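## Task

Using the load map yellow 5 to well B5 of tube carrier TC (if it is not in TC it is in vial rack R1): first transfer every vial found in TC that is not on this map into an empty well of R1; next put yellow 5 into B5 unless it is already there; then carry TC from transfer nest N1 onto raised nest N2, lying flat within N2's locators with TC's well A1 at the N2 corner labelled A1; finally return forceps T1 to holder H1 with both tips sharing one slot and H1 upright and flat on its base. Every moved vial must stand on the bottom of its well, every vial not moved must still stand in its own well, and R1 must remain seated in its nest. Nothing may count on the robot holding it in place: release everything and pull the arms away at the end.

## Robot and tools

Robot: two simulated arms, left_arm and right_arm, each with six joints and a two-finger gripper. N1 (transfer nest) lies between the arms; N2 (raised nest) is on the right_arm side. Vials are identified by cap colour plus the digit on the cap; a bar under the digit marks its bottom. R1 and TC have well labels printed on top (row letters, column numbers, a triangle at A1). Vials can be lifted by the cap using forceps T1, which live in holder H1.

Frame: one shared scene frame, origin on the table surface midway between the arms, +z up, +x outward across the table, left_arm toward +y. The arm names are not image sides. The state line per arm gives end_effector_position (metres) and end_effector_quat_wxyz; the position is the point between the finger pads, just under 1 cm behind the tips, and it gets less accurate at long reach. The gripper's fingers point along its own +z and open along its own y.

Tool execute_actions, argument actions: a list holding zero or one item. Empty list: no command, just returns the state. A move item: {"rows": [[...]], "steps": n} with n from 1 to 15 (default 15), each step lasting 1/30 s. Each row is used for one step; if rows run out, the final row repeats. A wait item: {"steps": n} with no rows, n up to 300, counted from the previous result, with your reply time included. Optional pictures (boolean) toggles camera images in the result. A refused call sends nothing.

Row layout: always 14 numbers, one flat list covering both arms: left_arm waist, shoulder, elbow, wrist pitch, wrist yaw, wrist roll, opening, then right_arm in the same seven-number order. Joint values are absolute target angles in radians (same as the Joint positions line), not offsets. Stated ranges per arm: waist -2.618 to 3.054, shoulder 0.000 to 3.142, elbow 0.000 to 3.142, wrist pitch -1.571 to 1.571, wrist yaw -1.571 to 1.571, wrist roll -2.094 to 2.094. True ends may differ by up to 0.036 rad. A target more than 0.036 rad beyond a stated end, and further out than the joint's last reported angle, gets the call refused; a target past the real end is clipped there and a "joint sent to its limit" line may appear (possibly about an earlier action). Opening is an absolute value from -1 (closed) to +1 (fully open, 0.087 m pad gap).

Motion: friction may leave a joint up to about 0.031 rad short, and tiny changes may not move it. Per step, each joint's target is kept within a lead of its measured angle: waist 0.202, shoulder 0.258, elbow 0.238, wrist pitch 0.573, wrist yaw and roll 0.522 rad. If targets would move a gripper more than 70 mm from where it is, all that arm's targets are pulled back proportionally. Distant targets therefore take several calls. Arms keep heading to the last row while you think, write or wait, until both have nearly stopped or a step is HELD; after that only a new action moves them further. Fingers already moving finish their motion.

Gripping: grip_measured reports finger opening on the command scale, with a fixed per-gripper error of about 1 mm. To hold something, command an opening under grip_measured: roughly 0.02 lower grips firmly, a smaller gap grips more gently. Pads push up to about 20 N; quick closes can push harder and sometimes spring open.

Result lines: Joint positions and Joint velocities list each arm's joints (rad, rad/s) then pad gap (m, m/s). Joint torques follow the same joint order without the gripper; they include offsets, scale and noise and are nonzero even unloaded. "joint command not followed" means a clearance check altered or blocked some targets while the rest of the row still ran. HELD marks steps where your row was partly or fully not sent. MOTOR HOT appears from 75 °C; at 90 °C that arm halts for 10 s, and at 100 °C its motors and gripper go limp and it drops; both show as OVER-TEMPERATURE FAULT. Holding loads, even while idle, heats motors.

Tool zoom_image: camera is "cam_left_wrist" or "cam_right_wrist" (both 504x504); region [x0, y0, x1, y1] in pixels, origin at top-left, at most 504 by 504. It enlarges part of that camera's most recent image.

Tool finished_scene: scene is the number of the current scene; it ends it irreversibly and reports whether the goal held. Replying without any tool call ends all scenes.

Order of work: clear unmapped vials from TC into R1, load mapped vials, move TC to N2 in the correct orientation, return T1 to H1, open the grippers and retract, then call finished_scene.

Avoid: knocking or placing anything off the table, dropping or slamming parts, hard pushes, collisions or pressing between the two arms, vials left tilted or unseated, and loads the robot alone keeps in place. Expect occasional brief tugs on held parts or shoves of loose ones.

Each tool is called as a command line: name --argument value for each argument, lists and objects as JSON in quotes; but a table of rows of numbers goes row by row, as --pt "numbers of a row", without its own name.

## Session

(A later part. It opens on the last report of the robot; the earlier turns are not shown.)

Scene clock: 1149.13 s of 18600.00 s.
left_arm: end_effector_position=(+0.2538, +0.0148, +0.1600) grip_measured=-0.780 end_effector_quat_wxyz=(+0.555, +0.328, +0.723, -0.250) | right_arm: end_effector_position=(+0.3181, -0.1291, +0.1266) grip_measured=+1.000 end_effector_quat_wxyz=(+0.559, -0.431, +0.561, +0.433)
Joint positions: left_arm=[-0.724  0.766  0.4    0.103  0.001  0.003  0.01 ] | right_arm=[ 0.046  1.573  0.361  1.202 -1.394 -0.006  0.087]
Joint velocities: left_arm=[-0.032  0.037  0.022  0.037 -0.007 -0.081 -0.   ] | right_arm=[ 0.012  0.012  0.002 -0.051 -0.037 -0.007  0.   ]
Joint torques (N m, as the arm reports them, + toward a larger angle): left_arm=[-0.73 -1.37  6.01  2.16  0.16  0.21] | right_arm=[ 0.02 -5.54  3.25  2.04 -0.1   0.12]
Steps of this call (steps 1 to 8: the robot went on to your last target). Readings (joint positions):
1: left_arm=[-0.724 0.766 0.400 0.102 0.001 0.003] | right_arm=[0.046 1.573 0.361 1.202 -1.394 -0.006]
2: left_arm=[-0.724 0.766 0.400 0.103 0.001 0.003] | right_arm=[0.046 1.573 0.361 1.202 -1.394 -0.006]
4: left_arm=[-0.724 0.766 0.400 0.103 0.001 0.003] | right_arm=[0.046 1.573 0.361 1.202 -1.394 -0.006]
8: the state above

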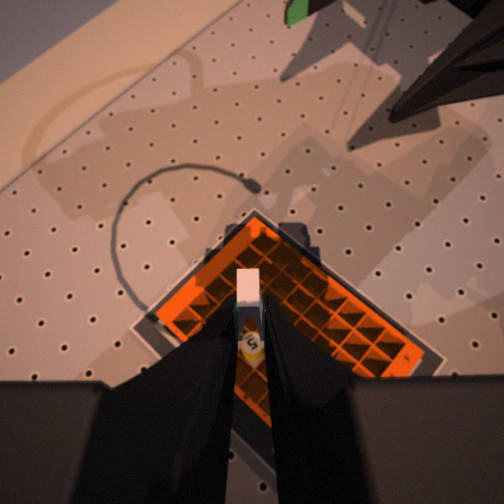

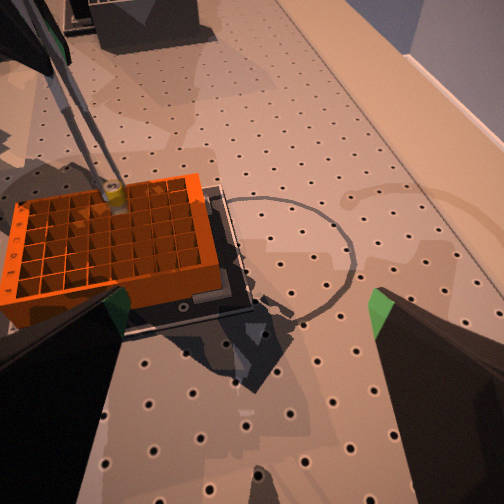

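execute_actions --actions '[{"rows":[[-0.734,0.747,0.42,0.10,0.008,0.008,-0.78,0.045,1.56,0.37,1.22,-1.4,0,1],[-0.734,0.747,0.44,0.09,0.008,0.008,-0.78,0.045,1.565,0.395,1.22,-1.4,0,1],[-0.734,0.747,0.45,0.075,0.008,0.008,-0.78,0.045,1.57,0.42,1.22,-1.4,0,1],[-0.734,0.747,0.46,0.06,0.008,0.008,-0.78,0.045,1.575,0.445,1.22,-1.4,0,1],[-0.734,0.747,0.472,0.042,0.008,0.008,-0.78,0.045,1.58,0.47,1.22,-1.4,0,1],[-0.734,0.747,0.486,0.022,0.008,0.008,-0.78,0.045,1.585,0.495,1.22,-1.4,0,1],[-0.734,0.747,0.502,0.0,0.008,0.008,-0.78,0.045,1.59,0.52,1.22,-1.4,0,1],[-0.734,0.747,0.52,-0.02,0.008,0.008,-0.78,0.045,1.595,0.545,1.22,-1.4,0,1],[-0.734,0.747,0.54,-0.04,0.008,0.008,-0.78,0.045,1.6,0.57,1.22,-1.4,0,1],[-0.73,0.75,0.56,-0.06,0.012,0.01,-0.78,0.045,1.6,0.595,1.22,-1.4,0,1],[-0.715,0.755,0.58,-0.08,0.02,0.014,-0.783,0.045,1.6,0.62,1.22,-1.4,0,1],[-0.695,0.76,0.60,-0.10,0.03,0.018,-0.786,0.045,1.6,0.645,1.22,-1.4,0,1],[-0.67,0.765,0.62,-0.12,0.045,0.024,-0.79,0.045,1.6,0.67,1.22,-1.4,0,1],[-0.64,0.77,0.64,-0.14,0.06,0.03,-0.794,0.045,1.6,0.69,1.22,-1.4,0,1],[-0.60,0.775,0.655,-0.155,0.08,0.038,-0.798,0.045,1.6,0.71,1.22,-1.4,0,1]],"steps":15}]' --pictures false

execute_actions --actions '[{"rows":[[-0.555,0.78,0.665,-0.165,0.10,0.046,-0.80,0.05,1.6,0.71,1.22,-1.39,0,1],[-0.505,0.785,0.675,-0.175,0.12,0.055,-0.80,0.06,1.6,0.71,1.22,-1.37,0,1],[-0.45,0.79,0.685,-0.185,0.14,0.064,-0.80,0.075,1.6,0.71,1.22,-1.34,0,1],[-0.395,0.795,0.695,-0.195,0.16,0.073,-0.80,0.095,1.6,0.71,1.22,-1.30,0,1],[-0.34,0.80,0.705,-0.205,0.18,0.082,-0.80,0.12,1.6,0.71,1.22,-1.26,0,1],[-0.285,0.805,0.712,-0.213,0.20,0.091,-0.80,0.15,1.6,0.71,1.22,-1.22,0,1],[-0.23,0.81,0.718,-0.22,0.22,0.10,-0.80,0.185,1.6,0.71,1.22,-1.18,0,1],[-0.175,0.815,0.722,-0.226,0.24,0.109,-0.80,0.22,1.6,0.71,1.22,-1.14,0,1],[-0.12,0.82,0.726,-0.232,0.26,0.118,-0.80,0.255,1.6,0.71,1.22,-1.10,0,1],[-0.065,0.825,0.728,-0.238,0.28,0.127,-0.80,0.29,1.6,0.71,1.22,-1.06,0,1],[-0.01,0.83,0.728,-0.244,0.30,0.136,-0.80,0.325,1.6,0.71,1.22,-1.02,0,1],[0.045,0.835,0.728,-0.25,0.32,0.145,-0.80,0.36,1.6,0.71,1.22,-0.98,0,1],[0.10,0.84,0.728,-0.255,0.34,0.154,-0.80,0.395,1.6,0.71,1.22,-0.94,0,1],[0.155,0.845,0.728,-0.26,0.36,0.163,-0.80,0.43,1.6,0.71,1.22,-0.90,0,1],[0.21,0.85,0.728,-0.265,0.38,0.172,-0.80,0.465,1.6,0.71,1.22,-0.86,0,1]],"steps":15}]' --pictures false

execute_actions --actions '[{"rows":[[0.265,0.855,0.728,-0.27,0.40,0.181,-0.80,0.50,1.6,0.71,1.22,-0.82,0,1],[0.32,0.855,0.728,-0.274,0.42,0.19,-0.80,0.535,1.6,0.71,1.22,-0.78,0,1],[0.375,0.855,0.728,-0.278,0.44,0.199,-0.80,0.57,1.6,0.71,1.22,-0.74,0,1],[0.43,0.855,0.728,-0.282,0.46,0.208,-0.80,0.605,1.6,0.71,1.22,-0.70,0,1],[0.485,0.855,0.728,-0.285,0.48,0.217,-0.80,0.64,1.6,0.71,1.22,-0.66,0,1],[0.54,0.855,0.728,-0.288,0.50,0.226,-0.80,0.675,1.6,0.71,1.22,-0.62,0,1],[0.592,0.855,0.728,-0.29,0.52,0.235,-0.80,0.71,1.6,0.71,1.22,-0.58,0,1],[0.64,0.855,0.728,-0.29,0.54,0.244,-0.80,0.745,1.6,0.71,1.22,-0.54,0,1],[0.684,0.855,0.728,-0.29,0.56,0.252,-0.80,0.78,1.6,0.71,1.22,-0.50,0,1],[0.723,0.855,0.728,-0.29,0.58,0.259,-0.80,0.815,1.6,0.71,1.22,-0.46,0,1],[0.757,0.855,0.728,-0.29,0.595,0.264,-0.80,0.85,1.6,0.71,1.22,-0.42,0,1],[0.786,0.855,0.728,-0.29,0.608,0.267,-0.80,0.885,1.6,0.71,1.22,-0.38,0,1],[0.809,0.855,0.728,-0.29,0.617,0.267,-0.80,0.92,1.6,0.71,1.22,-0.34,0,1],[0.826,0.855,0.728,-0.29,0.622,0.267,-0.80,0.955,1.6,0.71,1.22,-0.30,0,1],[0.838,0.855,0.728,-0.29,0.622,0.267,-0.80,0.99,1.6,0.71,1.22,-0.26,0,1]],"steps":15}]' --pictures false

execute_actions --actions '[{"rows":[[0.838,0.855,0.728,-0.29,0.622,0.267,-0.80,1.025,1.6,0.71,1.22,-0.22,0,1],[0.838,0.855,0.728,-0.29,0.622,0.267,-0.80,1.06,1.6,0.71,1.22,-0.18,0,1],[0.838,0.855,0.728,-0.29,0.622,0.267,-0.80,1.09,1.6,0.71,1.22,-0.14,0,1],[0.838,0.855,0.728,-0.29,0.622,0.267,-0.80,1.118,1.6,0.71,1.22,-0.10,0,1],[0.838,0.855,0.728,-0.29,0.622,0.267,-0.80,1.142,1.6,0.71,1.22,-0.07,0,1],[0.838,0.855,0.728,-0.29,0.622,0.267,-0.80,1.162,1.6,0.71,1.22,-0.04,0,1],[0.838,0.855,0.728,-0.29,0.622,0.267,-0.80,1.178,1.6,0.71,1.22,-0.02,0,1],[0.838,0.855,0.728,-0.29,0.622,0.267,-0.80,1.19,1.6,0.71,1.22,0,0,1],[0.838,0.855,0.728,-0.29,0.622,0.267,-0.80,1.2,1.6,0.71,1.22,0,0,1]],"steps":15}]' --pictures false

execute_actions --actions '[{"steps":10}]'

Scene clock: 1199.87 s of 18600.00 s.
left_arm: end_effector_position=(+0.2655, +0.0219, +0.2131) grip_measured=-0.796 end_effector_quat_wxyz=(+0.564, +0.319, +0.722, -0.243) | right_arm: end_effector_position=(+0.3807, -0.1339, +0.2011) grip_measured=+1.000 end_effector_quat_wxyz=(+0.623, -0.492, +0.485, +0.366)
Joint positions: left_arm=[-0.664  0.766  0.598 -0.081  0.034  0.017  0.009] | right_arm=[ 0.046  1.594  0.651  1.202 -1.397 -0.006  0.087]
Joint velocities: left_arm=[ 0.828 -0.002  0.535 -0.432  0.198  0.11  -0.003] | right_arm=[-0.012 -0.012  0.637 -0.022  0.022  0.007  0.   ]
Joint torques (N m, as the arm reports them, + toward a larger angle): left_arm=[0.95 0.38 9.12 1.89 0.07 0.19] | right_arm=[ 0.01 -4.76  7.03  1.87  0.1   0.12]
Steps of this call (steps 1 to 15: the robot went on to your last target; steps 16 to 90: nothing new was sent; then 47.23 s passed at rest; steps 91 to 105: all 15 steps of this action). Readings (joint positions):
91: left_arm=[-0.724 0.766 0.400 0.103 0.001 0.003] | right_arm=[0.046 1.573 0.361 1.202 -1.394 -0.006]
92: left_arm=[-0.724 0.766 0.400 0.102 0.001 0.003] | right_arm=[0.046 1.573 0.361 1.202 -1.394 -0.006]
94: left_arm=[-0.724 0.766 0.410 0.085 0.001 0.003] | right_arm=[0.046 1.573 0.379 1.202 -1.396 -0.006]
98: left_arm=[-0.724 0.766 0.460 0.034 0.001 0.003] | right_arm=[0.046 1.577 0.479 1.202 -1.397 -0.006]
105: the state above

Scene clock: 1200.37 s of 18600.00 s.
left_arm: end_effector_position=(+0.3537, +0.2003, +0.2110) grip_measured=-0.800 end_effector_quat_wxyz=(+0.569, +0.138, +0.807, -0.084) | right_arm: end_effector_position=(+0.3768, -0.0286, +0.2308) grip_measured=+1.000 end_effector_quat_wxyz=(+0.656, -0.464, +0.457, +0.383)
Joint positions: left_arm=[ 0.116  0.827  0.698 -0.233  0.289  0.131  0.009] | right_arm=[ 0.4    1.594  0.689  1.205 -1.027 -0.006  0.087]
Joint velocities: left_arm=[ 1.565  0.149  0.007 -0.212  0.447  0.183  0.001] | right_arm=[ 0.984 -0.012  0.007 -0.037  1.018 -0.051  0.   ]
Joint torques (N m, as the arm reports them, + toward a larger angle): left_arm=[-0.15  0.32  9.47  1.86  0.26  0.21] | right_arm=[ 0.54 -5.06  7.47  2.05  0.18  0.15]
Steps of this call (steps 1 to 15: all 15 steps of this action). Readings (joint positions):
1: left_arm=[-0.629 0.766 0.615 -0.095 0.047 0.022] | right_arm=[0.046 1.594 0.670 1.203 -1.397 -0.006]
2: left_arm=[-0.588 0.766 0.630 -0.107 0.061 0.027] | right_arm=[0.046 1.594 0.682 1.204 -1.393 -0.006]
4: left_arm=[-0.489 0.767 0.654 -0.131 0.091 0.040] | right_arm=[0.055 1.594 0.689 1.205 -1.370 -0.006]
8: left_arm=[-0.269 0.789 0.686 -0.175 0.158 0.071] | right_arm=[0.147 1.594 0.689 1.205 -1.271 -0.006]
15: the state above

Scene clock: 1200.87 s of 18600.00 s.
left_arm: end_effector_position=(+0.3241, +0.3622, +0.2032) grip_measured=-0.800 end_effector_quat_wxyz=(+0.569, -0.029, +0.822, +0.025) | right_arm: end_effector_position=(+0.3057, +0.1007, +0.2510) grip_measured=+1.000 end_effector_quat_wxyz=(+0.675, -0.387, +0.465, +0.422)
Joint positions: left_arm=[ 0.806  0.843  0.698 -0.284  0.559  0.247  0.009] | right_arm=[ 0.924  1.594  0.689  1.205 -0.435 -0.006  0.087]
Joint velocities: left_arm=[ 0.505 -0.012 -0.002 -0.022  0.271  0.066 -0.001] | right_arm=[ 0.974  0.012  0.002  0.081  1.092 -0.007  0.   ]
Joint torques (N m, as the arm reports them, + toward a larger angle): left_arm=[-0.02  0.35  9.39  1.73  0.38  0.2 ] | right_arm=[ 0.58 -5.3   7.65  2.35  0.1   0.12]
Steps of this call (steps 1 to 15: all 15 steps of this action). Readings (joint positions):
1: left_arm=[0.171 0.832 0.698 -0.240 0.309 0.140] | right_arm=[0.435 1.594 0.689 1.205 -0.988 -0.006]
2: left_arm=[0.226 0.837 0.698 -0.246 0.328 0.148] | right_arm=[0.469 1.594 0.689 1.205 -0.950 -0.006]
4: left_arm=[0.336 0.842 0.698 -0.259 0.367 0.166] | right_arm=[0.539 1.594 0.689 1.205 -0.872 -0.006]
8: left_arm=[0.554 0.843 0.698 -0.275 0.445 0.202] | right_arm=[0.678 1.594 0.689 1.205 -0.714 -0.006]
15: the state above

Scene clock: 1201.37 s of 18600.00 s.
left_arm: end_effector_position=(+0.3228, +0.3609, +0.2045) grip_measured=-0.800 end_effector_quat_wxyz=(+0.573, -0.019, +0.819, +0.016) | right_arm: end_effector_position=(+0.2610, +0.1394, +0.2557) grip_measured=+1.000 end_effector_quat_wxyz=(+0.688, -0.317, +0.502, +0.417)
Joint positions: left_arm=[ 0.83   0.843  0.698 -0.287  0.609  0.262  0.009] | right_arm=[ 1.193  1.594  0.689  1.205 -0.039 -0.006  0.087]
Joint velocities: left_arm=[ 0.002  0.007  0.017 -0.037 -0.007 -0.007 -0.   ] | right_arm=[-0.007  0.007 -0.007 -0.11   0.271 -0.051  0.   ]
Joint torques (N m, as the arm reports them, + toward a larger angle): left_arm=[0.66 0.32 9.35 1.73 0.35 0.17] | right_arm=[ 0.56 -5.3   7.69  2.42  0.09  0.12]
Steps of this call (steps 1 to 15: all 15 steps of this action). Readings (joint positions):
1: left_arm=[0.820 0.843 0.698 -0.284 0.568 0.249] | right_arm=[0.959 1.594 0.689 1.205 -0.395 -0.006]
2: left_arm=[0.827 0.843 0.698 -0.285 0.575 0.252] | right_arm=[0.994 1.594 0.689 1.205 -0.355 -0.006]
4: left_arm=[0.830 0.843 0.698 -0.285 0.587 0.256] | right_arm=[1.061 1.594 0.689 1.205 -0.276 -0.006]
8: left_arm=[0.830 0.843 0.698 -0.286 0.601 0.259] | right_arm=[1.161 1.594 0.689 1.205 -0.140 -0.006]
15: the state above

Scene clock: 1201.70 s of 18600.00 s.
left_arm: end_effector_position=(+0.3228, +0.3606, +0.2045) grip_measured=-0.800 end_effector_quat_wxyz=(+0.573, -0.019, +0.819, +0.016) | right_arm: end_effector_position=(+0.2651, +0.1373, +0.2558) grip_measured=+1.000 end_effector_quat_wxyz=(+0.692, -0.308, +0.508, +0.411)
Joint positions: left_arm=[ 0.83   0.843  0.698 -0.287  0.611  0.262  0.009] | right_arm=[ 1.193  1.594  0.689  1.205 -0.012 -0.006  0.087]
Joint velocities: left_arm=[ 0.002 -0.002 -0.012  0.037  0.066  0.007  0.001] | right_arm=[-0.007 -0.007 -0.002 -0.051  0.037 -0.022  0.   ]
Joint torques (N m, as the arm reports them, + toward a larger angle): left_arm=[0.66 0.32 9.35 1.74 0.32 0.21] | right_arm=[ 0.63 -5.3   7.69  2.43  0.09  0.13]
Steps of this call (steps 1 to 10: the robot went on to your last target). Readings (joint positions):
1: left_arm=[0.830 0.843 0.698 -0.287 0.609 0.262] | right_arm=[1.193 1.594 0.689 1.205 -0.032 -0.006]
2: left_arm=[0.830 0.843 0.698 -0.287 0.609 0.262] | right_arm=[1.193 1.594 0.689 1.205 -0.027 -0.006]
4: left_arm=[0.830 0.843 0.698 -0.287 0.610 0.262] | right_arm=[1.193 1.594 0.689 1.205 -0.021 -0.006]
8: left_arm=[0.830 0.843 0.698 -0.287 0.611 0.262] | right_arm=[1.193 1.594 0.689 1.205 -0.014 -0.006]
10: the state above

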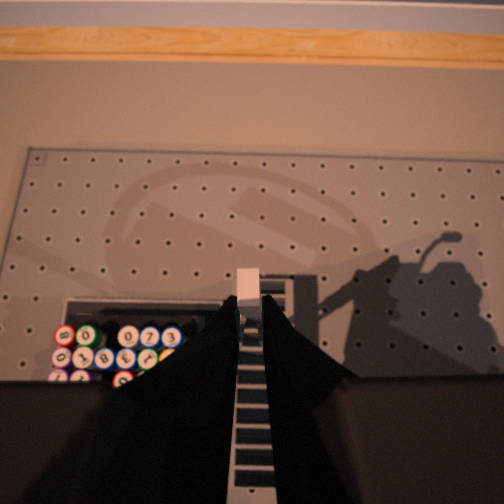

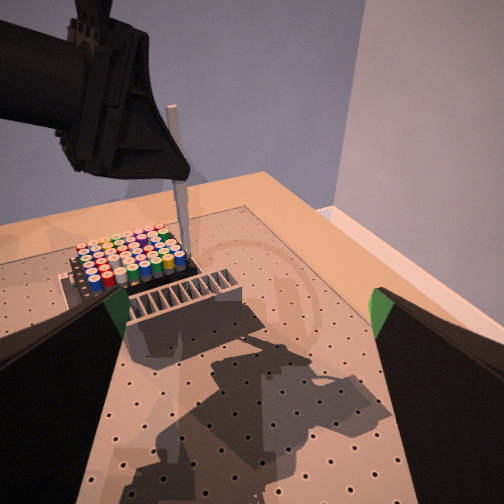

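execute_actions --actions '[{"rows":[[0.838,0.855,0.68,-0.26,0.622,0.267,-0.80,1.2,1.6,0.71,1.22,0,0,1],[0.838,0.855,0.665,-0.245,0.622,0.267,-0.80,1.2,1.6,0.71,1.22,0,0,1],[0.838,0.855,0.655,-0.23,0.622,0.267,-0.80,1.2,1.6,0.71,1.22,0,0,1],[0.838,0.855,0.645,-0.215,0.622,0.267,-0.80,1.2,1.6,0.71,1.22,0,0,1],[0.838,0.855,0.635,-0.20,0.622,0.267,-0.80,1.2,1.6,0.71,1.22,0,0,1],[0.838,0.855,0.625,-0.188,0.622,0.267,-0.80,1.2,1.6,0.71,1.22,0,0,1],[0.838,0.855,0.615,-0.176,0.622,0.267,-0.80,1.2,1.6,0.71,1.22,0,0,1],[0.838,0.855,0.605,-0.167,0.622,0.267,-0.80,1.2,1.6,0.71,1.22,0,0,1],[0.838,0.855,0.595,-0.162,0.622,0.267,-0.80,1.2,1.6,0.71,1.22,0,0,1],[0.838,0.855,0.585,-0.162,0.622,0.267,-0.80,1.2,1.6,0.71,1.22,0,0,1],[0.838,0.855,0.578,-0.162,0.622,0.267,-0.80,1.2,1.6,0.71,1.22,0,0,1]],"steps":15}]' --pictures false

execute_actions --actions '[{"steps":10}]'

zoom_image --camera "cam_right_wrist" --region '[150,220,250,320]'

zoom_image --camera "cam_left_wrist" --region '[190,250,330,420]'

Scene clock: 1216.63 s of 18600.00 s.
left_arm: end_effector_position=(+0.3222, +0.3600, +0.1762) grip_measured=-0.800 end_effector_quat_wxyz=(+0.568, -0.021, +0.822, +0.012) | right_arm: end_effector_position=(+0.2656, +0.1370, +0.2558) grip_measured=+1.000 end_effector_quat_wxyz=(+0.693, -0.307, +0.508, +0.410)
Joint positions: left_arm=[ 0.83   0.843  0.597 -0.2    0.611  0.262  0.009] | right_arm=[ 1.193  1.594  0.689  1.205 -0.009 -0.006  0.087]
Joint velocities: left_arm=[ 0.012 -0.007  0.017  0.022  0.007 -0.037  0.   ] | right_arm=[ 0.007  0.012 -0.002  0.066 -0.022 -0.007  0.   ]
Joint torques (N m, as the arm reports them, + toward a larger angle): left_arm=[0.65 0.26 6.07 2.05 0.32 0.21] | right_arm=[ 0.62 -5.3   7.7   2.43  0.09  0.12]
Steps of this call (steps 1 to 30: the robot went on to your last target; steps 31 to 90: nothing new was sent; then 11.43 s passed at rest; steps 91 to 105: all 15 steps of this action). Readings (joint positions):
91: left_arm=[0.830 0.843 0.698 -0.287 0.611 0.262] | right_arm=[1.193 1.594 0.689 1.205 -0.009 -0.006]
92: left_arm=[0.830 0.843 0.697 -0.283 0.611 0.262] | right_arm=[1.193 1.594 0.689 1.205 -0.009 -0.006]
94: left_arm=[0.830 0.843 0.686 -0.265 0.611 0.262] | right_arm=[1.193 1.594 0.689 1.205 -0.009 -0.006]
98: left_arm=[0.830 0.843 0.645 -0.227 0.611 0.262] | right_arm=[1.193 1.594 0.689 1.205 -0.009 -0.006]
105: the state above

Scene clock: 1216.97 s of 18600.00 s.
left_arm: end_effector_position=(+0.3237, +0.3612, +0.1789) grip_measured=-0.800 end_effector_quat_wxyz=(+0.573, -0.019, +0.819, +0.015) | right_arm: end_effector_position=(+0.2656, +0.1370, +0.2558) grip_measured=+1.000 end_effector_quat_wxyz=(+0.693, -0.307, +0.508, +0.410)
Joint positions: left_arm=[ 0.83   0.843  0.597 -0.186  0.611  0.262  0.009] | right_arm=[ 1.193  1.594  0.689  1.205 -0.009 -0.006  0.087]
Joint velocities: left_arm=[ 0.002 -0.022 -0.017 -0.022  0.066  0.022  0.   ] | right_arm=[-0.007  0.002 -0.002 -0.037  0.051 -0.051  0.   ]
Joint torques (N m, as the arm reports them, + toward a larger angle): left_arm=[0.66 0.29 6.08 1.95 0.32 0.21] | right_arm=[ 0.62 -5.3   7.68  2.43  0.09  0.12]
Steps of this call (steps 1 to 10: the robot went on to your last target). Readings (joint positions):
1: left_arm=[0.830 0.843 0.597 -0.198 0.611 0.262] | right_arm=[1.193 1.594 0.689 1.205 -0.009 -0.006]
2: left_arm=[0.830 0.843 0.597 -0.195 0.611 0.262] | right_arm=[1.193 1.594 0.689 1.205 -0.009 -0.006]
4: left_arm=[0.830 0.843 0.597 -0.191 0.611 0.262] | right_arm=[1.193 1.594 0.689 1.205 -0.009 -0.006]
8: left_arm=[0.830 0.843 0.597 -0.187 0.611 0.262] | right_arm=[1.193 1.594 0.689 1.205 -0.009 -0.006]
10: the state above

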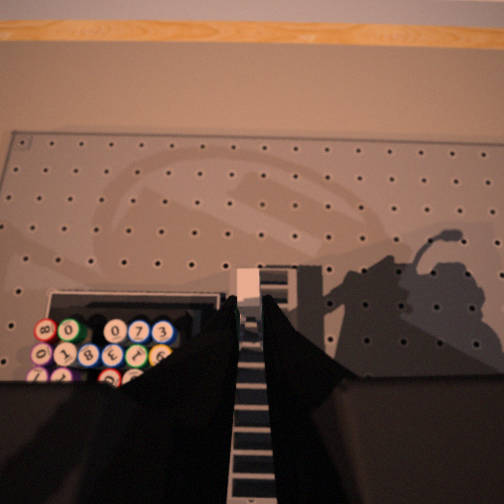

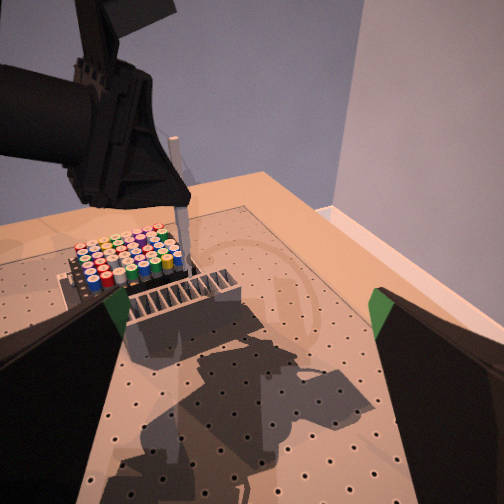

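Region (150, 220, 250, 320) of cam_right_wrist's 504x504 image, scaled by 5.040, with more detail than that image has.

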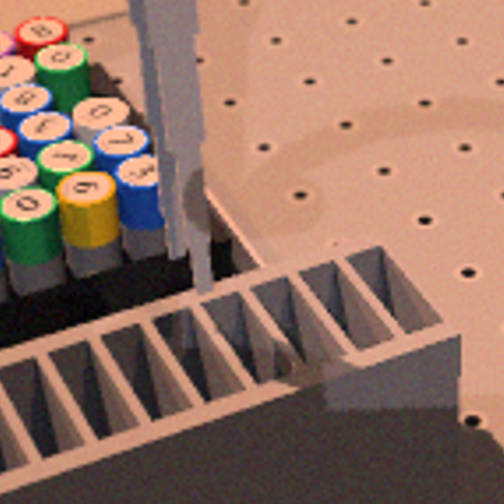

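Region (190, 250, 330, 420) of cam_left_wrist's 504x504 image, scaled by 2.965, with more detail than that image has; it fills the left 415 columns of this view, and the rest is white.

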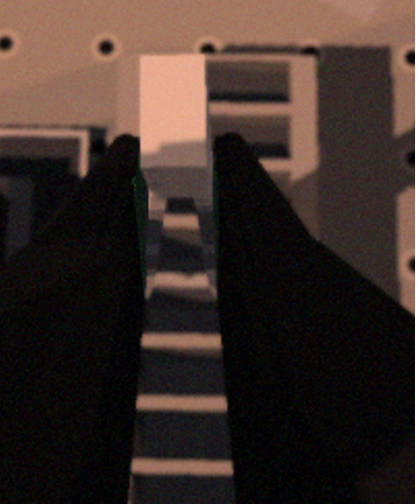

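execute_actions --actions '[{"rows":[[0.82,0.855,0.57,-0.155,0.622,0.267,-0.80,1.2,1.6,0.71,1.22,0,0,1],[0.812,0.855,0.562,-0.145,0.622,0.267,-0.80,1.2,1.6,0.71,1.22,0,0,1],[0.805,0.855,0.556,-0.135,0.622,0.267,-0.80,1.2,1.6,0.71,1.22,0,0,1],[0.799,0.855,0.551,-0.13,0.622,0.267,-0.80,1.2,1.6,0.71,1.22,0,0,1],[0.799,0.855,0.546,-0.13,0.622,0.267,-0.80,1.2,1.6,0.71,1.22,0,0,1]],"steps":15}]' --pictures false

execute_actions --actions '[{"steps":8}]'

zoom_image --camera "cam_right_wrist" --region '[150,220,250,320]'

zoom_image --camera "cam_left_wrist" --region '[190,250,330,420]'

Scene clock: 1231.27 s of 18600.00 s.
left_arm: end_effector_position=(+0.3260, +0.3549, +0.1712) grip_measured=-0.800 end_effector_quat_wxyz=(+0.573, -0.009, +0.819, +0.009) | right_arm: end_effector_position=(+0.2656, +0.1370, +0.2558) grip_measured=+1.000 end_effector_quat_wxyz=(+0.693, -0.307, +0.508, +0.410)
Joint positions: left_arm=[ 0.808  0.843  0.566 -0.155  0.612  0.262  0.009] | right_arm=[ 1.193  1.594  0.689  1.205 -0.009 -0.006  0.087]
Joint velocities: left_arm=[ 0.002 -0.002 -0.017  0.007  0.022  0.007  0.002] | right_arm=[ 0.007 -0.007 -0.012 -0.066 -0.051 -0.007  0.   ]
Joint torques (N m, as the arm reports them, + toward a larger angle): left_arm=[-0.71  0.28  5.95  1.99  0.31  0.21] | right_arm=[ 0.63 -5.3   7.69  2.42  0.09  0.12]
Steps of this call (steps 1 to 30: the robot went on to your last target; steps 31 to 90: nothing new was sent; then 10.80 s passed at rest; steps 91 to 105: all 15 steps of this action). Readings (joint positions):
91: left_arm=[0.830 0.843 0.597 -0.184 0.611 0.262] | right_arm=[1.193 1.594 0.689 1.205 -0.009 -0.006]
92: left_arm=[0.829 0.843 0.595 -0.180 0.611 0.262] | right_arm=[1.193 1.594 0.689 1.205 -0.009 -0.006]
94: left_arm=[0.819 0.843 0.586 -0.168 0.611 0.262] | right_arm=[1.193 1.594 0.689 1.205 -0.009 -0.006]
98: left_arm=[0.808 0.843 0.568 -0.161 0.612 0.262] | right_arm=[1.193 1.594 0.689 1.205 -0.009 -0.006]
105: the state above

Scene clock: 1231.53 s of 18600.00 s.
left_arm: end_effector_position=(+0.3262, +0.3551, +0.1716) grip_measured=-0.800 end_effector_quat_wxyz=(+0.574, -0.009, +0.819, +0.009) | right_arm: end_effector_position=(+0.2656, +0.1370, +0.2558) grip_measured=+1.000 end_effector_quat_wxyz=(+0.693, -0.307, +0.508, +0.410)
Joint positions: left_arm=[ 0.808  0.843  0.566 -0.153  0.612  0.262  0.009] | right_arm=[ 1.193  1.594  0.689  1.205 -0.009 -0.006  0.087]
Joint velocities: left_arm=[-0.002 -0.017 -0.012 -0.081  0.037 -0.037  0.   ] | right_arm=[ 0.002 -0.007 -0.012  0.037 -0.007  0.007  0.   ]
Joint torques (N m, as the arm reports them, + toward a larger angle): left_arm=[-0.7   0.29  5.95  2.    0.31  0.21] | right_arm=[ 0.63 -5.3   7.69  2.42  0.09  0.13]
Steps of this call (steps 1 to 8: the robot went on to your last target). Readings (joint positions):
1: left_arm=[0.808 0.843 0.566 -0.155 0.612 0.262] | right_arm=[1.193 1.594 0.689 1.205 -0.009 -0.006]
2: left_arm=[0.808 0.843 0.566 -0.155 0.612 0.262] | right_arm=[1.193 1.594 0.689 1.205 -0.009 -0.006]
4: left_arm=[0.808 0.843 0.566 -0.154 0.612 0.262] | right_arm=[1.193 1.594 0.689 1.205 -0.009 -0.006]
8: the state above

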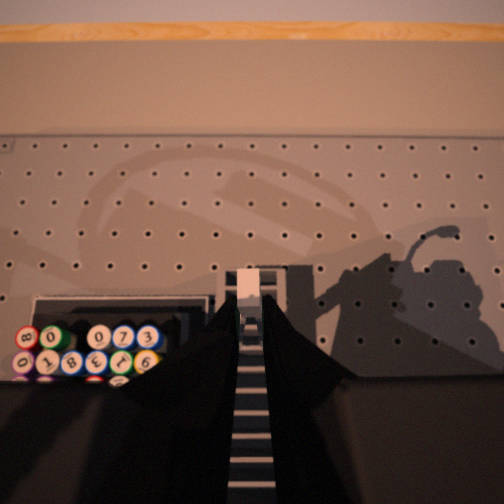

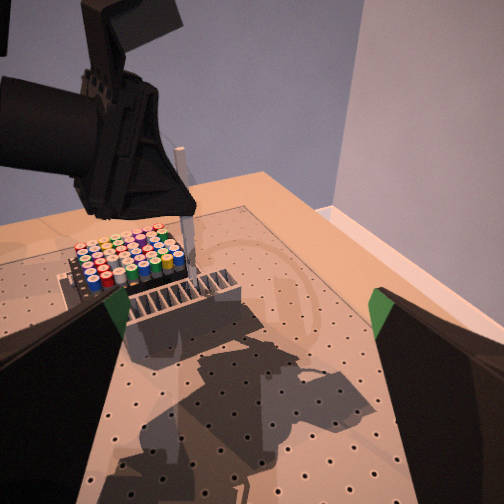

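Region (150, 220, 250, 320) of cam_right_wrist's 504x504 image, scaled by 5.040, with more detail than that image has.

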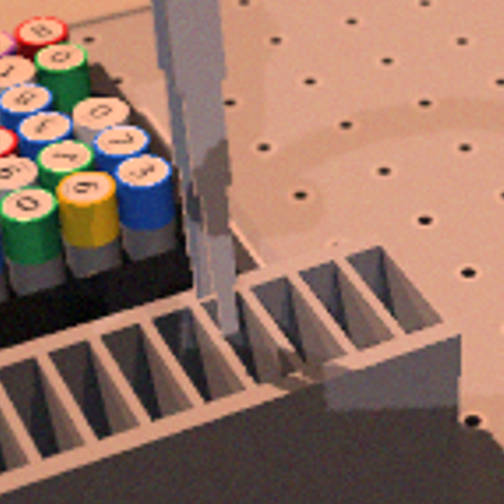

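Region (190, 250, 330, 420) of cam_left_wrist's 504x504 image, scaled by 2.965, with more detail than that image has; it fills the left 415 columns of this view, and the rest is white.

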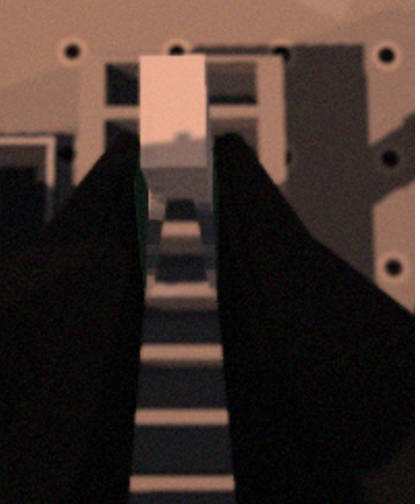

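execute_actions --actions '[{"rows":[[0.815,0.83,0.546,-0.155,0.622,0.267,-0.80,1.2,1.6,0.71,1.22,0,0,1],[0.822,0.815,0.546,-0.162,0.622,0.267,-0.80,1.2,1.6,0.71,1.22,0,0,1],[0.828,0.806,0.546,-0.17,0.622,0.267,-0.80,1.2,1.6,0.71,1.22,0,0,1],[0.828,0.80,0.546,-0.18,0.622,0.267,-0.80,1.2,1.6,0.71,1.22,0,0,1]],"steps":15}]' --pictures false

execute_actions --actions '[{"rows":[[0.828,0.80,0.538,-0.155,0.622,0.267,-0.80,1.2,1.6,0.71,1.22,0,0,1],[0.828,0.80,0.53,-0.145,0.622,0.267,-0.80,1.2,1.6,0.71,1.22,0,0,1],[0.828,0.80,0.526,-0.135,0.622,0.267,-0.80,1.2,1.6,0.71,1.22,0,0,1],[0.828,0.80,0.522,-0.128,0.622,0.267,-0.80,1.2,1.6,0.71,1.22,0,0,1],[0.828,0.80,0.518,-0.126,0.622,0.267,-0.80,1.2,1.6,0.71,1.22,0,0,1]],"steps":15}]'

zoom_image --camera "cam_right_wrist" --region '[150,220,250,320]'

zoom_image --camera "cam_left_wrist" --region '[190,250,330,420]'

Scene clock: 1251.13 s of 18600.00 s.
left_arm: end_effector_position=(+0.3218, +0.3552, +0.1741) grip_measured=-0.800 end_effector_quat_wxyz=(+0.575, -0.013, +0.818, +0.013) | right_arm: end_effector_position=(+0.2656, +0.1370, +0.2558) grip_measured=+1.000 end_effector_quat_wxyz=(+0.693, -0.307, +0.508, +0.410)
Joint positions: left_arm=[ 0.819  0.817  0.566 -0.175  0.612  0.262  0.009] | right_arm=[ 1.193  1.594  0.689  1.205 -0.009 -0.006  0.087]
Joint velocities: left_arm=[ 0.002 -0.002  0.007 -0.007 -0.007 -0.051  0.001] | right_arm=[-0.017  0.012  0.012 -0.037  0.007 -0.007  0.   ]
Joint torques (N m, as the arm reports them, + toward a larger angle): left_arm=[ 0.78 -1.49  5.97  1.73  0.31  0.21] | right_arm=[ 0.62 -5.3   7.69  2.42  0.09  0.12]
Steps of this call (steps 1 to 15: the robot went on to your last target; steps 16 to 90: nothing new was sent; then 16.10 s passed at rest; steps 91 to 105: all 15 steps of this action). Readings (joint positions):
91: left_arm=[0.808 0.843 0.566 -0.153 0.612 0.262] | right_arm=[1.193 1.594 0.689 1.205 -0.009 -0.006]
92: left_arm=[0.809 0.843 0.566 -0.153 0.612 0.262] | right_arm=[1.193 1.594 0.689 1.205 -0.009 -0.006]
94: left_arm=[0.814 0.835 0.566 -0.161 0.612 0.262] | right_arm=[1.193 1.594 0.689 1.205 -0.009 -0.006]
98: left_arm=[0.819 0.818 0.566 -0.169 0.612 0.262] | right_arm=[1.193 1.594 0.689 1.205 -0.009 -0.006]
105: the state above

Scene clock: 1251.63 s of 18600.00 s.
left_arm: end_effector_position=(+0.3213, +0.3548, +0.1665) grip_measured=-0.800 end_effector_quat_wxyz=(+0.574, -0.013, +0.819, +0.012) | right_arm: end_effector_position=(+0.2656, +0.1370, +0.2558) grip_measured=+1.000 end_effector_quat_wxyz=(+0.693, -0.307, +0.508, +0.410)
Joint positions: left_arm=[ 0.819  0.817  0.539 -0.151  0.612  0.262  0.009] | right_arm=[ 1.193  1.594  0.689  1.205 -0.009 -0.006  0.087]
Joint velocities: left_arm=[ 0.007 -0.007  0.002  0.037 -0.022  0.007 -0.001] | right_arm=[-0.002 -0.017  0.012  0.037  0.022  0.007  0.   ]
Joint torques (N m, as the arm reports them, + toward a larger angle): left_arm=[ 0.77 -1.49  5.94  1.96  0.31  0.21] | right_arm=[ 0.63 -5.3   7.69  2.43  0.09  0.12]
Steps of this call (steps 1 to 15: all 15 steps of this action). Readings (joint positions):
1: left_arm=[0.819 0.817 0.566 -0.175 0.612 0.262] | right_arm=[1.193 1.594 0.689 1.205 -0.009 -0.006]
2: left_arm=[0.819 0.817 0.564 -0.172 0.612 0.262] | right_arm=[1.193 1.594 0.689 1.205 -0.009 -0.006]
4: left_arm=[0.819 0.817 0.556 -0.163 0.612 0.262] | right_arm=[1.193 1.594 0.689 1.205 -0.009 -0.006]
8: left_arm=[0.819 0.817 0.540 -0.158 0.612 0.262] | right_arm=[1.193 1.594 0.689 1.205 -0.009 -0.006]
15: the state above

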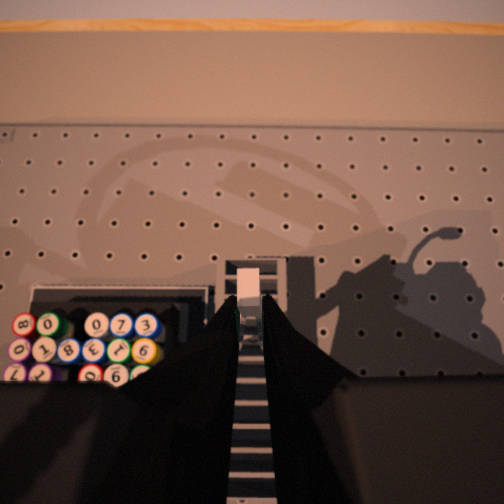

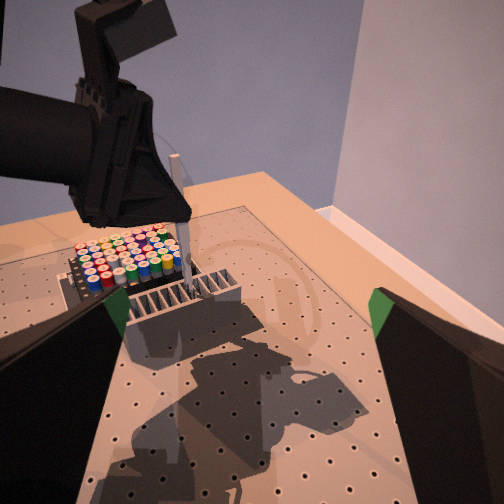

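Region (150, 220, 250, 320) of cam_right_wrist's 504x504 image, scaled by 5.040, with more detail than that image has.

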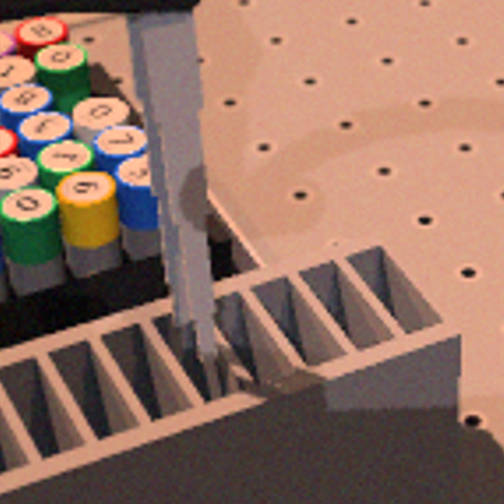

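Region (190, 250, 330, 420) of cam_left_wrist's 504x504 image, scaled by 2.965, with more detail than that image has; it fills the left 415 columns of this view, and the rest is white.

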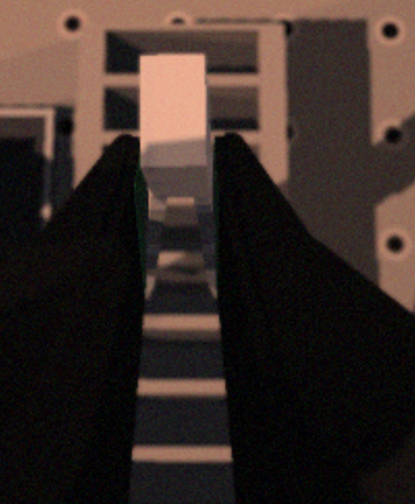

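execute_actions --actions '[{"rows":[[0.828,0.82,0.510,-0.118,0.622,0.267,-0.80,1.2,1.6,0.71,1.22,0,0,1],[0.828,0.83,0.503,-0.105,0.622,0.267,-0.80,1.2,1.6,0.71,1.22,0,0,1],[0.828,0.832,0.497,-0.092,0.622,0.267,-0.80,1.2,1.6,0.71,1.22,0,0,1],[0.828,0.833,0.490,-0.080,0.622,0.267,-0.80,1.2,1.6,0.71,1.22,0,0,1],[0.828,0.834,0.484,-0.070,0.622,0.267,-0.80,1.2,1.6,0.71,1.22,0,0,1],[0.828,0.835,0.477,-0.062,0.622,0.267,-0.80,1.2,1.6,0.71,1.22,0,0,1],[0.828,0.836,0.471,-0.055,0.622,0.267,-0.80,1.2,1.6,0.71,1.22,0,0,1],[0.828,0.838,0.464,-0.048,0.622,0.267,-0.80,1.2,1.6,0.71,1.22,0,0,1],[0.828,0.840,0.458,-0.041,0.622,0.267,-0.80,1.2,1.6,0.71,1.22,0,0,1],[0.828,0.842,0.452,-0.034,0.622,0.267,-0.80,1.2,1.6,0.71,1.22,0,0,1],[0.828,0.843,0.446,-0.027,0.622,0.267,-0.80,1.2,1.6,0.71,1.22,0,0,1],[0.828,0.844,0.440,-0.022,0.622,0.267,-0.80,1.2,1.6,0.71,1.22,0,0,1],[0.828,0.844,0.434,-0.020,0.622,0.267,-0.80,1.2,1.6,0.71,1.22,0,0,1],[0.828,0.844,0.429,-0.020,0.622,0.267,-0.80,1.2,1.6,0.71,1.22,0,0,1],[0.828,0.844,0.426,-0.020,0.622,0.267,-0.80,1.2,1.6,0.71,1.22,0,0,1]],"steps":15}]' --pictures false

execute_actions --actions '[{"steps":10}]'

zoom_image --camera "cam_right_wrist" --region '[150,220,250,320]'

Scene clock: 1272.10 s of 18600.00 s.
left_arm: end_effector_position=(+0.3212, +0.3547, +0.1445) grip_measured=-0.800 end_effector_quat_wxyz=(+0.573, -0.013, +0.819, +0.012) | right_arm: end_effector_position=(+0.2656, +0.1370, +0.2558) grip_measured=+1.000 end_effector_quat_wxyz=(+0.693, -0.307, +0.508, +0.410)
Joint positions: left_arm=[ 0.819  0.828  0.455 -0.058  0.612  0.262  0.009] | right_arm=[ 1.193  1.594  0.689  1.205 -0.009 -0.006  0.087]
Joint velocities: left_arm=[-0.017  0.002 -0.164  0.066 -0.066 -0.051 -0.   ] | right_arm=[-0.002 -0.002 -0.007 -0.066 -0.037 -0.022  0.   ]
Joint torques (N m, as the arm reports them, + toward a larger angle): left_arm=[0.77 0.64 5.99 2.   0.31 0.21] | right_arm=[ 0.63 -5.3   7.69  2.43  0.09  0.12]
Steps of this call (steps 1 to 15: the robot went on to your last target; steps 16 to 90: nothing new was sent; then 16.97 s passed at rest; steps 91 to 105: all 15 steps of this action). Readings (joint positions):
91: left_arm=[0.819 0.817 0.539 -0.148 0.612 0.262] | right_arm=[1.193 1.594 0.689 1.205 -0.009 -0.006]
92: left_arm=[0.819 0.817 0.537 -0.144 0.612 0.262] | right_arm=[1.193 1.594 0.689 1.205 -0.009 -0.006]
94: left_arm=[0.819 0.817 0.527 -0.128 0.612 0.262] | right_arm=[1.193 1.594 0.689 1.205 -0.009 -0.006]
98: left_arm=[0.819 0.817 0.498 -0.099 0.612 0.262] | right_arm=[1.193 1.594 0.689 1.205 -0.009 -0.006]
105: the state above

Scene clock: 1272.43 s of 18600.00 s.
left_arm: end_effector_position=(+0.3214, +0.3549, +0.1429) grip_measured=-0.800 end_effector_quat_wxyz=(+0.575, -0.013, +0.818, +0.013) | right_arm: end_effector_position=(+0.2656, +0.1370, +0.2558) grip_measured=+1.000 end_effector_quat_wxyz=(+0.693, -0.307, +0.508, +0.410)
Joint positions: left_arm=[ 0.819  0.829  0.446 -0.045  0.612  0.262  0.009] | right_arm=[ 1.193  1.594  0.689  1.205 -0.009 -0.006  0.087]
Joint velocities: left_arm=[ 0.007  0.012 -0.002 -0.022  0.037  0.007 -0.   ] | right_arm=[ 0.012 -0.007 -0.002 -0.051 -0.007 -0.022  0.   ]
Joint torques (N m, as the arm reports them, + toward a larger angle): left_arm=[0.77 0.56 5.91 1.97 0.31 0.21] | right_arm=[ 0.63 -5.3   7.69  2.42  0.09  0.12]
Steps of this call (steps 1 to 10: the robot went on to your last target). Readings (joint positions):
1: left_arm=[0.819 0.828 0.451 -0.056 0.612 0.262] | right_arm=[1.193 1.594 0.689 1.205 -0.009 -0.006]
2: left_arm=[0.819 0.829 0.448 -0.055 0.612 0.262] | right_arm=[1.193 1.594 0.689 1.205 -0.009 -0.006]
4: left_arm=[0.819 0.829 0.446 -0.053 0.612 0.262] | right_arm=[1.193 1.594 0.689 1.205 -0.009 -0.006]
8: left_arm=[0.819 0.829 0.446 -0.047 0.612 0.262] | right_arm=[1.193 1.594 0.689 1.205 -0.009 -0.006]
10: the state above

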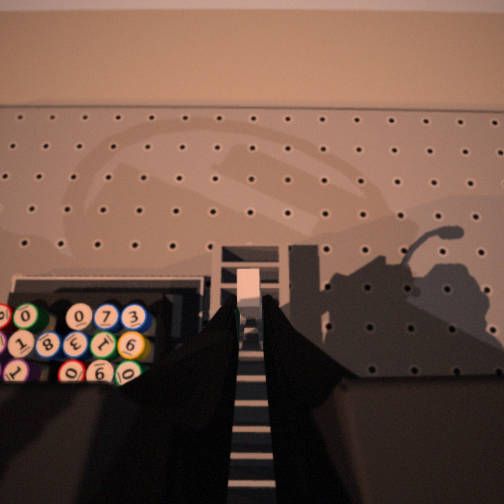

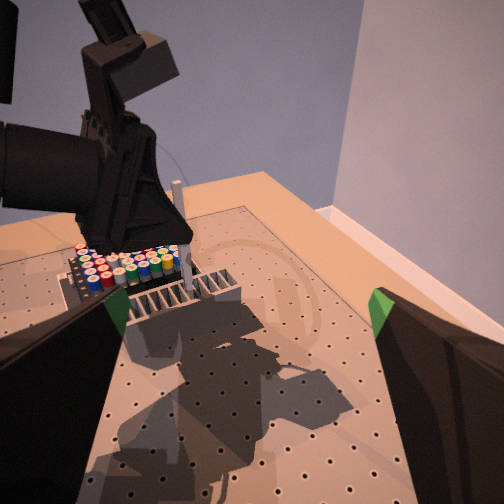

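Region (150, 220, 250, 320) of cam_right_wrist's 504x504 image, scaled by 5.040, with more detail than that image has.

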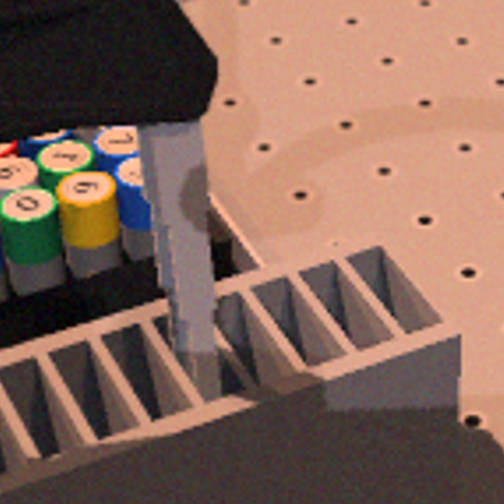

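execute_actions --actions '[{"rows":[[0.828,0.848,0.418,-0.012,0.622,0.267,-0.80,1.19,1.6,0.72,1.2,0,0.01,1],[0.828,0.852,0.411,0.0,0.622,0.267,-0.80,1.17,1.6,0.74,1.17,0,0.02,1],[0.828,0.855,0.405,0.014,0.622,0.267,-0.80,1.14,1.6,0.77,1.13,0,0.04,1],[0.828,0.856,0.399,0.028,0.622,0.267,-0.80,1.10,1.6,0.80,1.08,0,0.06,1],[0.828,0.857,0.393,0.040,0.622,0.267,-0.80,1.055,1.6,0.835,1.02,0,0.08,1],[0.828,0.858,0.387,0.050,0.622,0.267,-0.80,1.01,1.6,0.875,0.96,0,0.10,1],[0.828,0.860,0.381,0.059,0.622,0.267,-0.80,0.965,1.6,0.915,0.90,0,0.12,1],[0.828,0.862,0.375,0.067,0.622,0.267,-0.80,0.92,1.6,0.955,0.84,0,0.14,1],[0.828,0.864,0.369,0.075,0.622,0.267,-0.80,0.875,1.6,0.995,0.78,0,0.16,1],[0.828,0.866,0.363,0.083,0.622,0.267,-0.80,0.83,1.6,1.035,0.72,0,0.18,1],[0.828,0.868,0.357,0.090,0.622,0.267,-0.80,0.79,1.6,1.075,0.66,0,0.20,1],[0.828,0.870,0.351,0.095,0.622,0.267,-0.80,0.755,1.6,1.115,0.60,0,0.22,1],[0.828,0.872,0.345,0.095,0.622,0.267,-0.80,0.725,1.6,1.155,0.54,0,0.24,1],[0.828,0.872,0.341,0.095,0.622,0.267,-0.80,0.70,1.6,1.195,0.48,0,0.26,1],[0.828,0.872,0.338,0.095,0.622,0.267,-0.80,0.68,1.6,1.235,0.42,0,0.28,1]],"steps":15}]' --pictures false

execute_actions --actions '[{"rows":[[0.828,0.872,0.338,0.095,0.622,0.267,-0.80,0.67,1.61,1.275,0.35,0,0.30,1],[0.828,0.872,0.338,0.095,0.622,0.267,-0.80,0.665,1.62,1.315,0.28,0,0.32,1],[0.828,0.872,0.338,0.095,0.622,0.267,-0.80,0.665,1.63,1.355,0.21,0,0.34,1],[0.828,0.872,0.338,0.095,0.622,0.267,-0.80,0.665,1.64,1.395,0.14,0,0.36,1],[0.828,0.872,0.338,0.095,0.622,0.267,-0.80,0.665,1.65,1.435,0.07,0,0.38,1],[0.828,0.872,0.338,0.095,0.622,0.267,-0.80,0.665,1.66,1.475,0.0,0,0.40,1],[0.828,0.872,0.338,0.095,0.622,0.267,-0.80,0.665,1.67,1.515,-0.07,0,0.42,1],[0.828,0.872,0.338,0.095,0.622,0.267,-0.80,0.665,1.68,1.55,-0.14,0,0.44,1],[0.828,0.872,0.338,0.095,0.622,0.267,-0.79,0.665,1.69,1.585,-0.21,0,0.46,1],[0.828,0.872,0.338,0.095,0.622,0.267,-0.78,0.665,1.70,1.615,-0.28,0,0.48,1],[0.828,0.872,0.338,0.095,0.622,0.267,-0.77,0.665,1.715,1.645,-0.35,0,0.50,1],[0.828,0.872,0.338,0.095,0.622,0.267,-0.76,0.665,1.73,1.67,-0.42,0,0.52,1],[0.828,0.872,0.338,0.095,0.622,0.267,-0.75,0.67,1.745,1.695,-0.49,0,0.54,1],[0.828,0.872,0.338,0.095,0.622,0.267,-0.74,0.68,1.76,1.715,-0.56,0,0.56,1],[0.828,0.872,0.338,0.095,0.622,0.267,-0.73,0.695,1.775,1.735,-0.63,0,0.58,1]],"steps":15}]' --pictures false

execute_actions --actions '[{"rows":[[0.828,0.872,0.338,0.095,0.622,0.267,-0.715,0.71,1.79,1.75,-0.70,0,0.60,1],[0.828,0.872,0.338,0.095,0.622,0.267,-0.70,0.73,1.805,1.76,-0.77,0,0.62,1],[0.828,0.872,0.338,0.095,0.622,0.267,-0.68,0.75,1.82,1.77,-0.84,0,0.64,1],[0.828,0.872,0.338,0.095,0.622,0.267,-0.65,0.77,1.835,1.78,-0.91,0,0.66,1],[0.828,0.872,0.338,0.095,0.622,0.267,-0.61,0.79,1.85,1.79,-0.98,0,0.68,1],[0.828,0.872,0.338,0.095,0.622,0.267,-0.56,0.81,1.865,1.80,-1.05,0,0.70,1],[0.828,0.872,0.338,0.095,0.622,0.267,-0.51,0.83,1.88,1.805,-1.12,0,0.72,1],[0.828,0.872,0.338,0.095,0.622,0.267,-0.46,0.85,1.895,1.81,-1.19,0,0.74,1],[0.828,0.872,0.338,0.095,0.622,0.267,-0.41,0.87,1.91,1.815,-1.25,0,0.76,1],[0.828,0.872,0.338,0.095,0.622,0.267,-0.36,0.89,1.925,1.82,-1.30,0,0.78,1],[0.828,0.872,0.338,0.095,0.622,0.267,-0.31,0.908,1.94,1.82,-1.34,0,0.795,1],[0.828,0.872,0.338,0.095,0.622,0.267,-0.3,0.924,1.955,1.82,-1.37,0,0.81,1],[0.828,0.872,0.338,0.095,0.622,0.267,-0.3,0.936,1.968,1.82,-1.39,0,0.82,1],[0.828,0.872,0.338,0.095,0.622,0.267,-0.3,0.945,1.978,1.82,-1.405,0,0.825,1],[0.828,0.872,0.338,0.095,0.622,0.267,-0.3,0.95,1.985,1.82,-1.41,0,0.825,1]],"steps":15}]' --pictures false

execute_actions --actions '[{"steps":15}]'

Scene clock: 1312.83 s of 18600.00 s.
left_arm: end_effector_position=(+0.3210, +0.3546, +0.1207) grip_measured=-0.800 end_effector_quat_wxyz=(+0.573, -0.013, +0.819, +0.012) | right_arm: end_effector_position=(+0.4697, +0.0217, +0.3337) grip_measured=+1.000 end_effector_quat_wxyz=(+0.715, -0.127, +0.620, +0.298)
Joint positions: left_arm=[0.819 0.855 0.367 0.057 0.612 0.263 0.009] | right_arm=[ 0.718  1.6    1.147  0.653 -0.004  0.193  0.087]
Joint velocities: left_arm=[-0.007  0.017 -0.105  0.051 -0.037 -0.022  0.   ] | right_arm=[-0.799 -0.022  1.14  -1.604  0.125  0.505  0.   ]
Joint torques (N m, as the arm reports them, + toward a larger angle): left_arm=[0.78 0.48 5.82 2.01 0.29 0.22] | right_arm=[ 0.87 -6.84  8.54  2.45 -0.05  0.12]
Steps of this call (steps 1 to 30: the robot went on to your last target; steps 31 to 90: nothing new was sent; then 36.90 s passed at rest; steps 91 to 105: all 15 steps of this action). Readings (joint positions):
91: left_arm=[0.819 0.829 0.446 -0.042 0.612 0.262] | right_arm=[1.193 1.594 0.689 1.205 -0.009 -0.005]
92: left_arm=[0.819 0.829 0.445 -0.037 0.612 0.262] | right_arm=[1.192 1.594 0.693 1.199 -0.009 -0.002]
94: left_arm=[0.819 0.830 0.435 -0.021 0.612 0.263] | right_arm=[1.171 1.595 0.725 1.163 -0.011 0.011]
98: left_arm=[0.819 0.842 0.408 0.011 0.612 0.263] | right_arm=[1.018 1.600 0.864 1.015 -0.014 0.064]
105: the state above

Scene clock: 1313.33 s of 18600.00 s.
left_arm: end_effector_position=(+0.3214, +0.3549, +0.1200) grip_measured=-0.735 end_effector_quat_wxyz=(+0.575, -0.012, +0.818, +0.013) | right_arm: end_effector_position=(+0.4827, +0.0081, +0.2942) grip_measured=+1.000 end_effector_quat_wxyz=(+0.490, -0.020, +0.827, +0.275)
Joint positions: left_arm=[0.819 0.856 0.36  0.071 0.612 0.263 0.012] | right_arm=[ 0.664  1.736  1.682 -0.323  0.003  0.489  0.087]
Joint velocities: left_arm=[ 0.002 -0.012 -0.012 -0.037  0.051 -0.007  0.008] | right_arm=[ 0.056  0.408  0.608 -1.941  0.066  0.637  0.   ]
Joint torques (N m, as the arm reports them, + toward a larger angle): left_arm=[0.77 0.52 5.72 1.98 0.31 0.2 ] | right_arm=[ 2.11 -6.91  8.29  2.29 -0.02  0.08]
Steps of this call (steps 1 to 15: all 15 steps of this action). Readings (joint positions):
1: left_arm=[0.819 0.856 0.363 0.059 0.612 0.263] | right_arm=[0.694 1.600 1.187 0.595 -0.002 0.212]
2: left_arm=[0.819 0.856 0.361 0.061 0.612 0.263] | right_arm=[0.677 1.602 1.227 0.536 0.000 0.232]
4: left_arm=[0.819 0.856 0.360 0.064 0.612 0.263] | right_arm=[0.662 1.612 1.311 0.415 0.003 0.272]
8: left_arm=[0.819 0.856 0.360 0.069 0.612 0.263] | right_arm=[0.662 1.651 1.471 0.154 0.003 0.350]
15: the state above

Scene clock: 1313.83 s of 18600.00 s.
left_arm: end_effector_position=(+0.3218, +0.3553, +0.1208) grip_measured=-0.300 end_effector_quat_wxyz=(+0.577, -0.011, +0.817, +0.014) | right_arm: end_effector_position=(+0.2753, +0.0116, +0.1187) grip_measured=+1.000 end_effector_quat_wxyz=(+0.041, -0.021, +0.998, +0.042)
Joint positions: left_arm=[0.819 0.856 0.36  0.075 0.612 0.263 0.031] | right_arm=[ 0.935  1.974  1.787 -1.266 -0.     0.769  0.087]
Joint velocities: left_arm=[ 0.007  0.012 -0.012 -0.022  0.022 -0.007  0.   ] | right_arm=[ 0.31   0.305  0.007 -0.945 -0.066  0.242  0.   ]
Joint torques (N m, as the arm reports them, + toward a larger angle): left_arm=[0.77 0.54 5.71 1.95 0.3  0.2 ] | right_arm=[-0.31 -9.41  8.6   0.87  0.09  0.14]
Steps of this call (steps 1 to 15: all 15 steps of this action). Readings (joint positions):
1: left_arm=[0.819 0.856 0.360 0.072 0.612 0.263] | right_arm=[0.670 1.751 1.702 -0.392 0.003 0.509]
2: left_arm=[0.819 0.856 0.360 0.072 0.612 0.263] | right_arm=[0.680 1.766 1.719 -0.460 0.003 0.530]
4: left_arm=[0.819 0.856 0.360 0.073 0.612 0.263] | right_arm=[0.712 1.797 1.742 -0.597 0.003 0.569]
8: left_arm=[0.819 0.856 0.360 0.075 0.612 0.263] | right_arm=[0.802 1.868 1.774 -0.879 0.003 0.649]
15: the state above

Scene clock: 1314.33 s of 18600.00 s.
left_arm: end_effector_position=(+0.3219, +0.3553, +0.1209) grip_measured=-0.300 end_effector_quat_wxyz=(+0.577, -0.011, +0.817, +0.014) | right_arm: end_effector_position=(+0.2491, -0.0060, +0.1143) grip_measured=+1.000 end_effector_quat_wxyz=(-0.010, -0.006, +1.000, -0.010)
Joint positions: left_arm=[0.819 0.856 0.36  0.076 0.612 0.263 0.031] | right_arm=[ 0.95   1.994  1.787 -1.393 -0.002  0.814  0.087]
Joint velocities: left_arm=[ 0.017 -0.017 -0.027 -0.022  0.007 -0.022  0.   ] | right_arm=[-0.012 -0.012 -0.012 -0.066  0.051  0.007  0.   ]
Joint torques (N m, as the arm reports them, + toward a larger angle): left_arm=[0.77 0.54 5.7  1.95 0.31 0.2 ] | right_arm=[ 0.1  -9.33  8.42  0.31  0.06  0.16]
Steps of this call (steps 1 to 15: the robot went on to your last target). Readings (joint positions):
1: left_arm=[0.819 0.856 0.360 0.075 0.612 0.263] | right_arm=[0.944 1.983 1.787 -1.295 -0.001 0.778]
2: left_arm=[0.819 0.856 0.360 0.075 0.612 0.263] | right_arm=[0.949 1.990 1.787 -1.318 -0.002 0.785]
4: left_arm=[0.819 0.856 0.360 0.076 0.612 0.263] | right_arm=[0.950 1.994 1.787 -1.349 -0.002 0.796]
8: left_arm=[0.819 0.856 0.360 0.076 0.612 0.263] | right_arm=[0.950 1.994 1.787 -1.379 -0.002 0.808]
15: the state above

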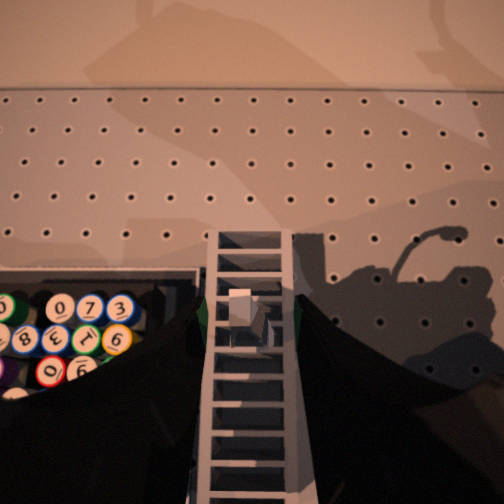

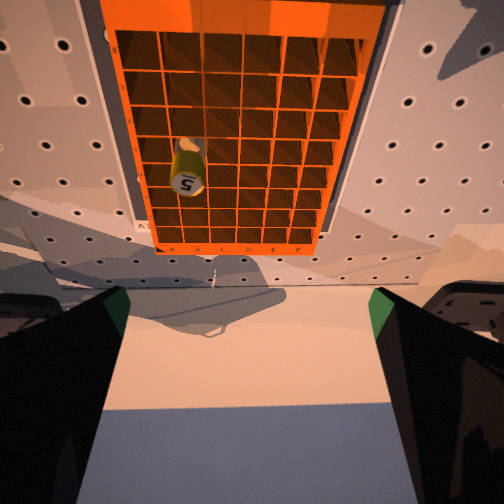

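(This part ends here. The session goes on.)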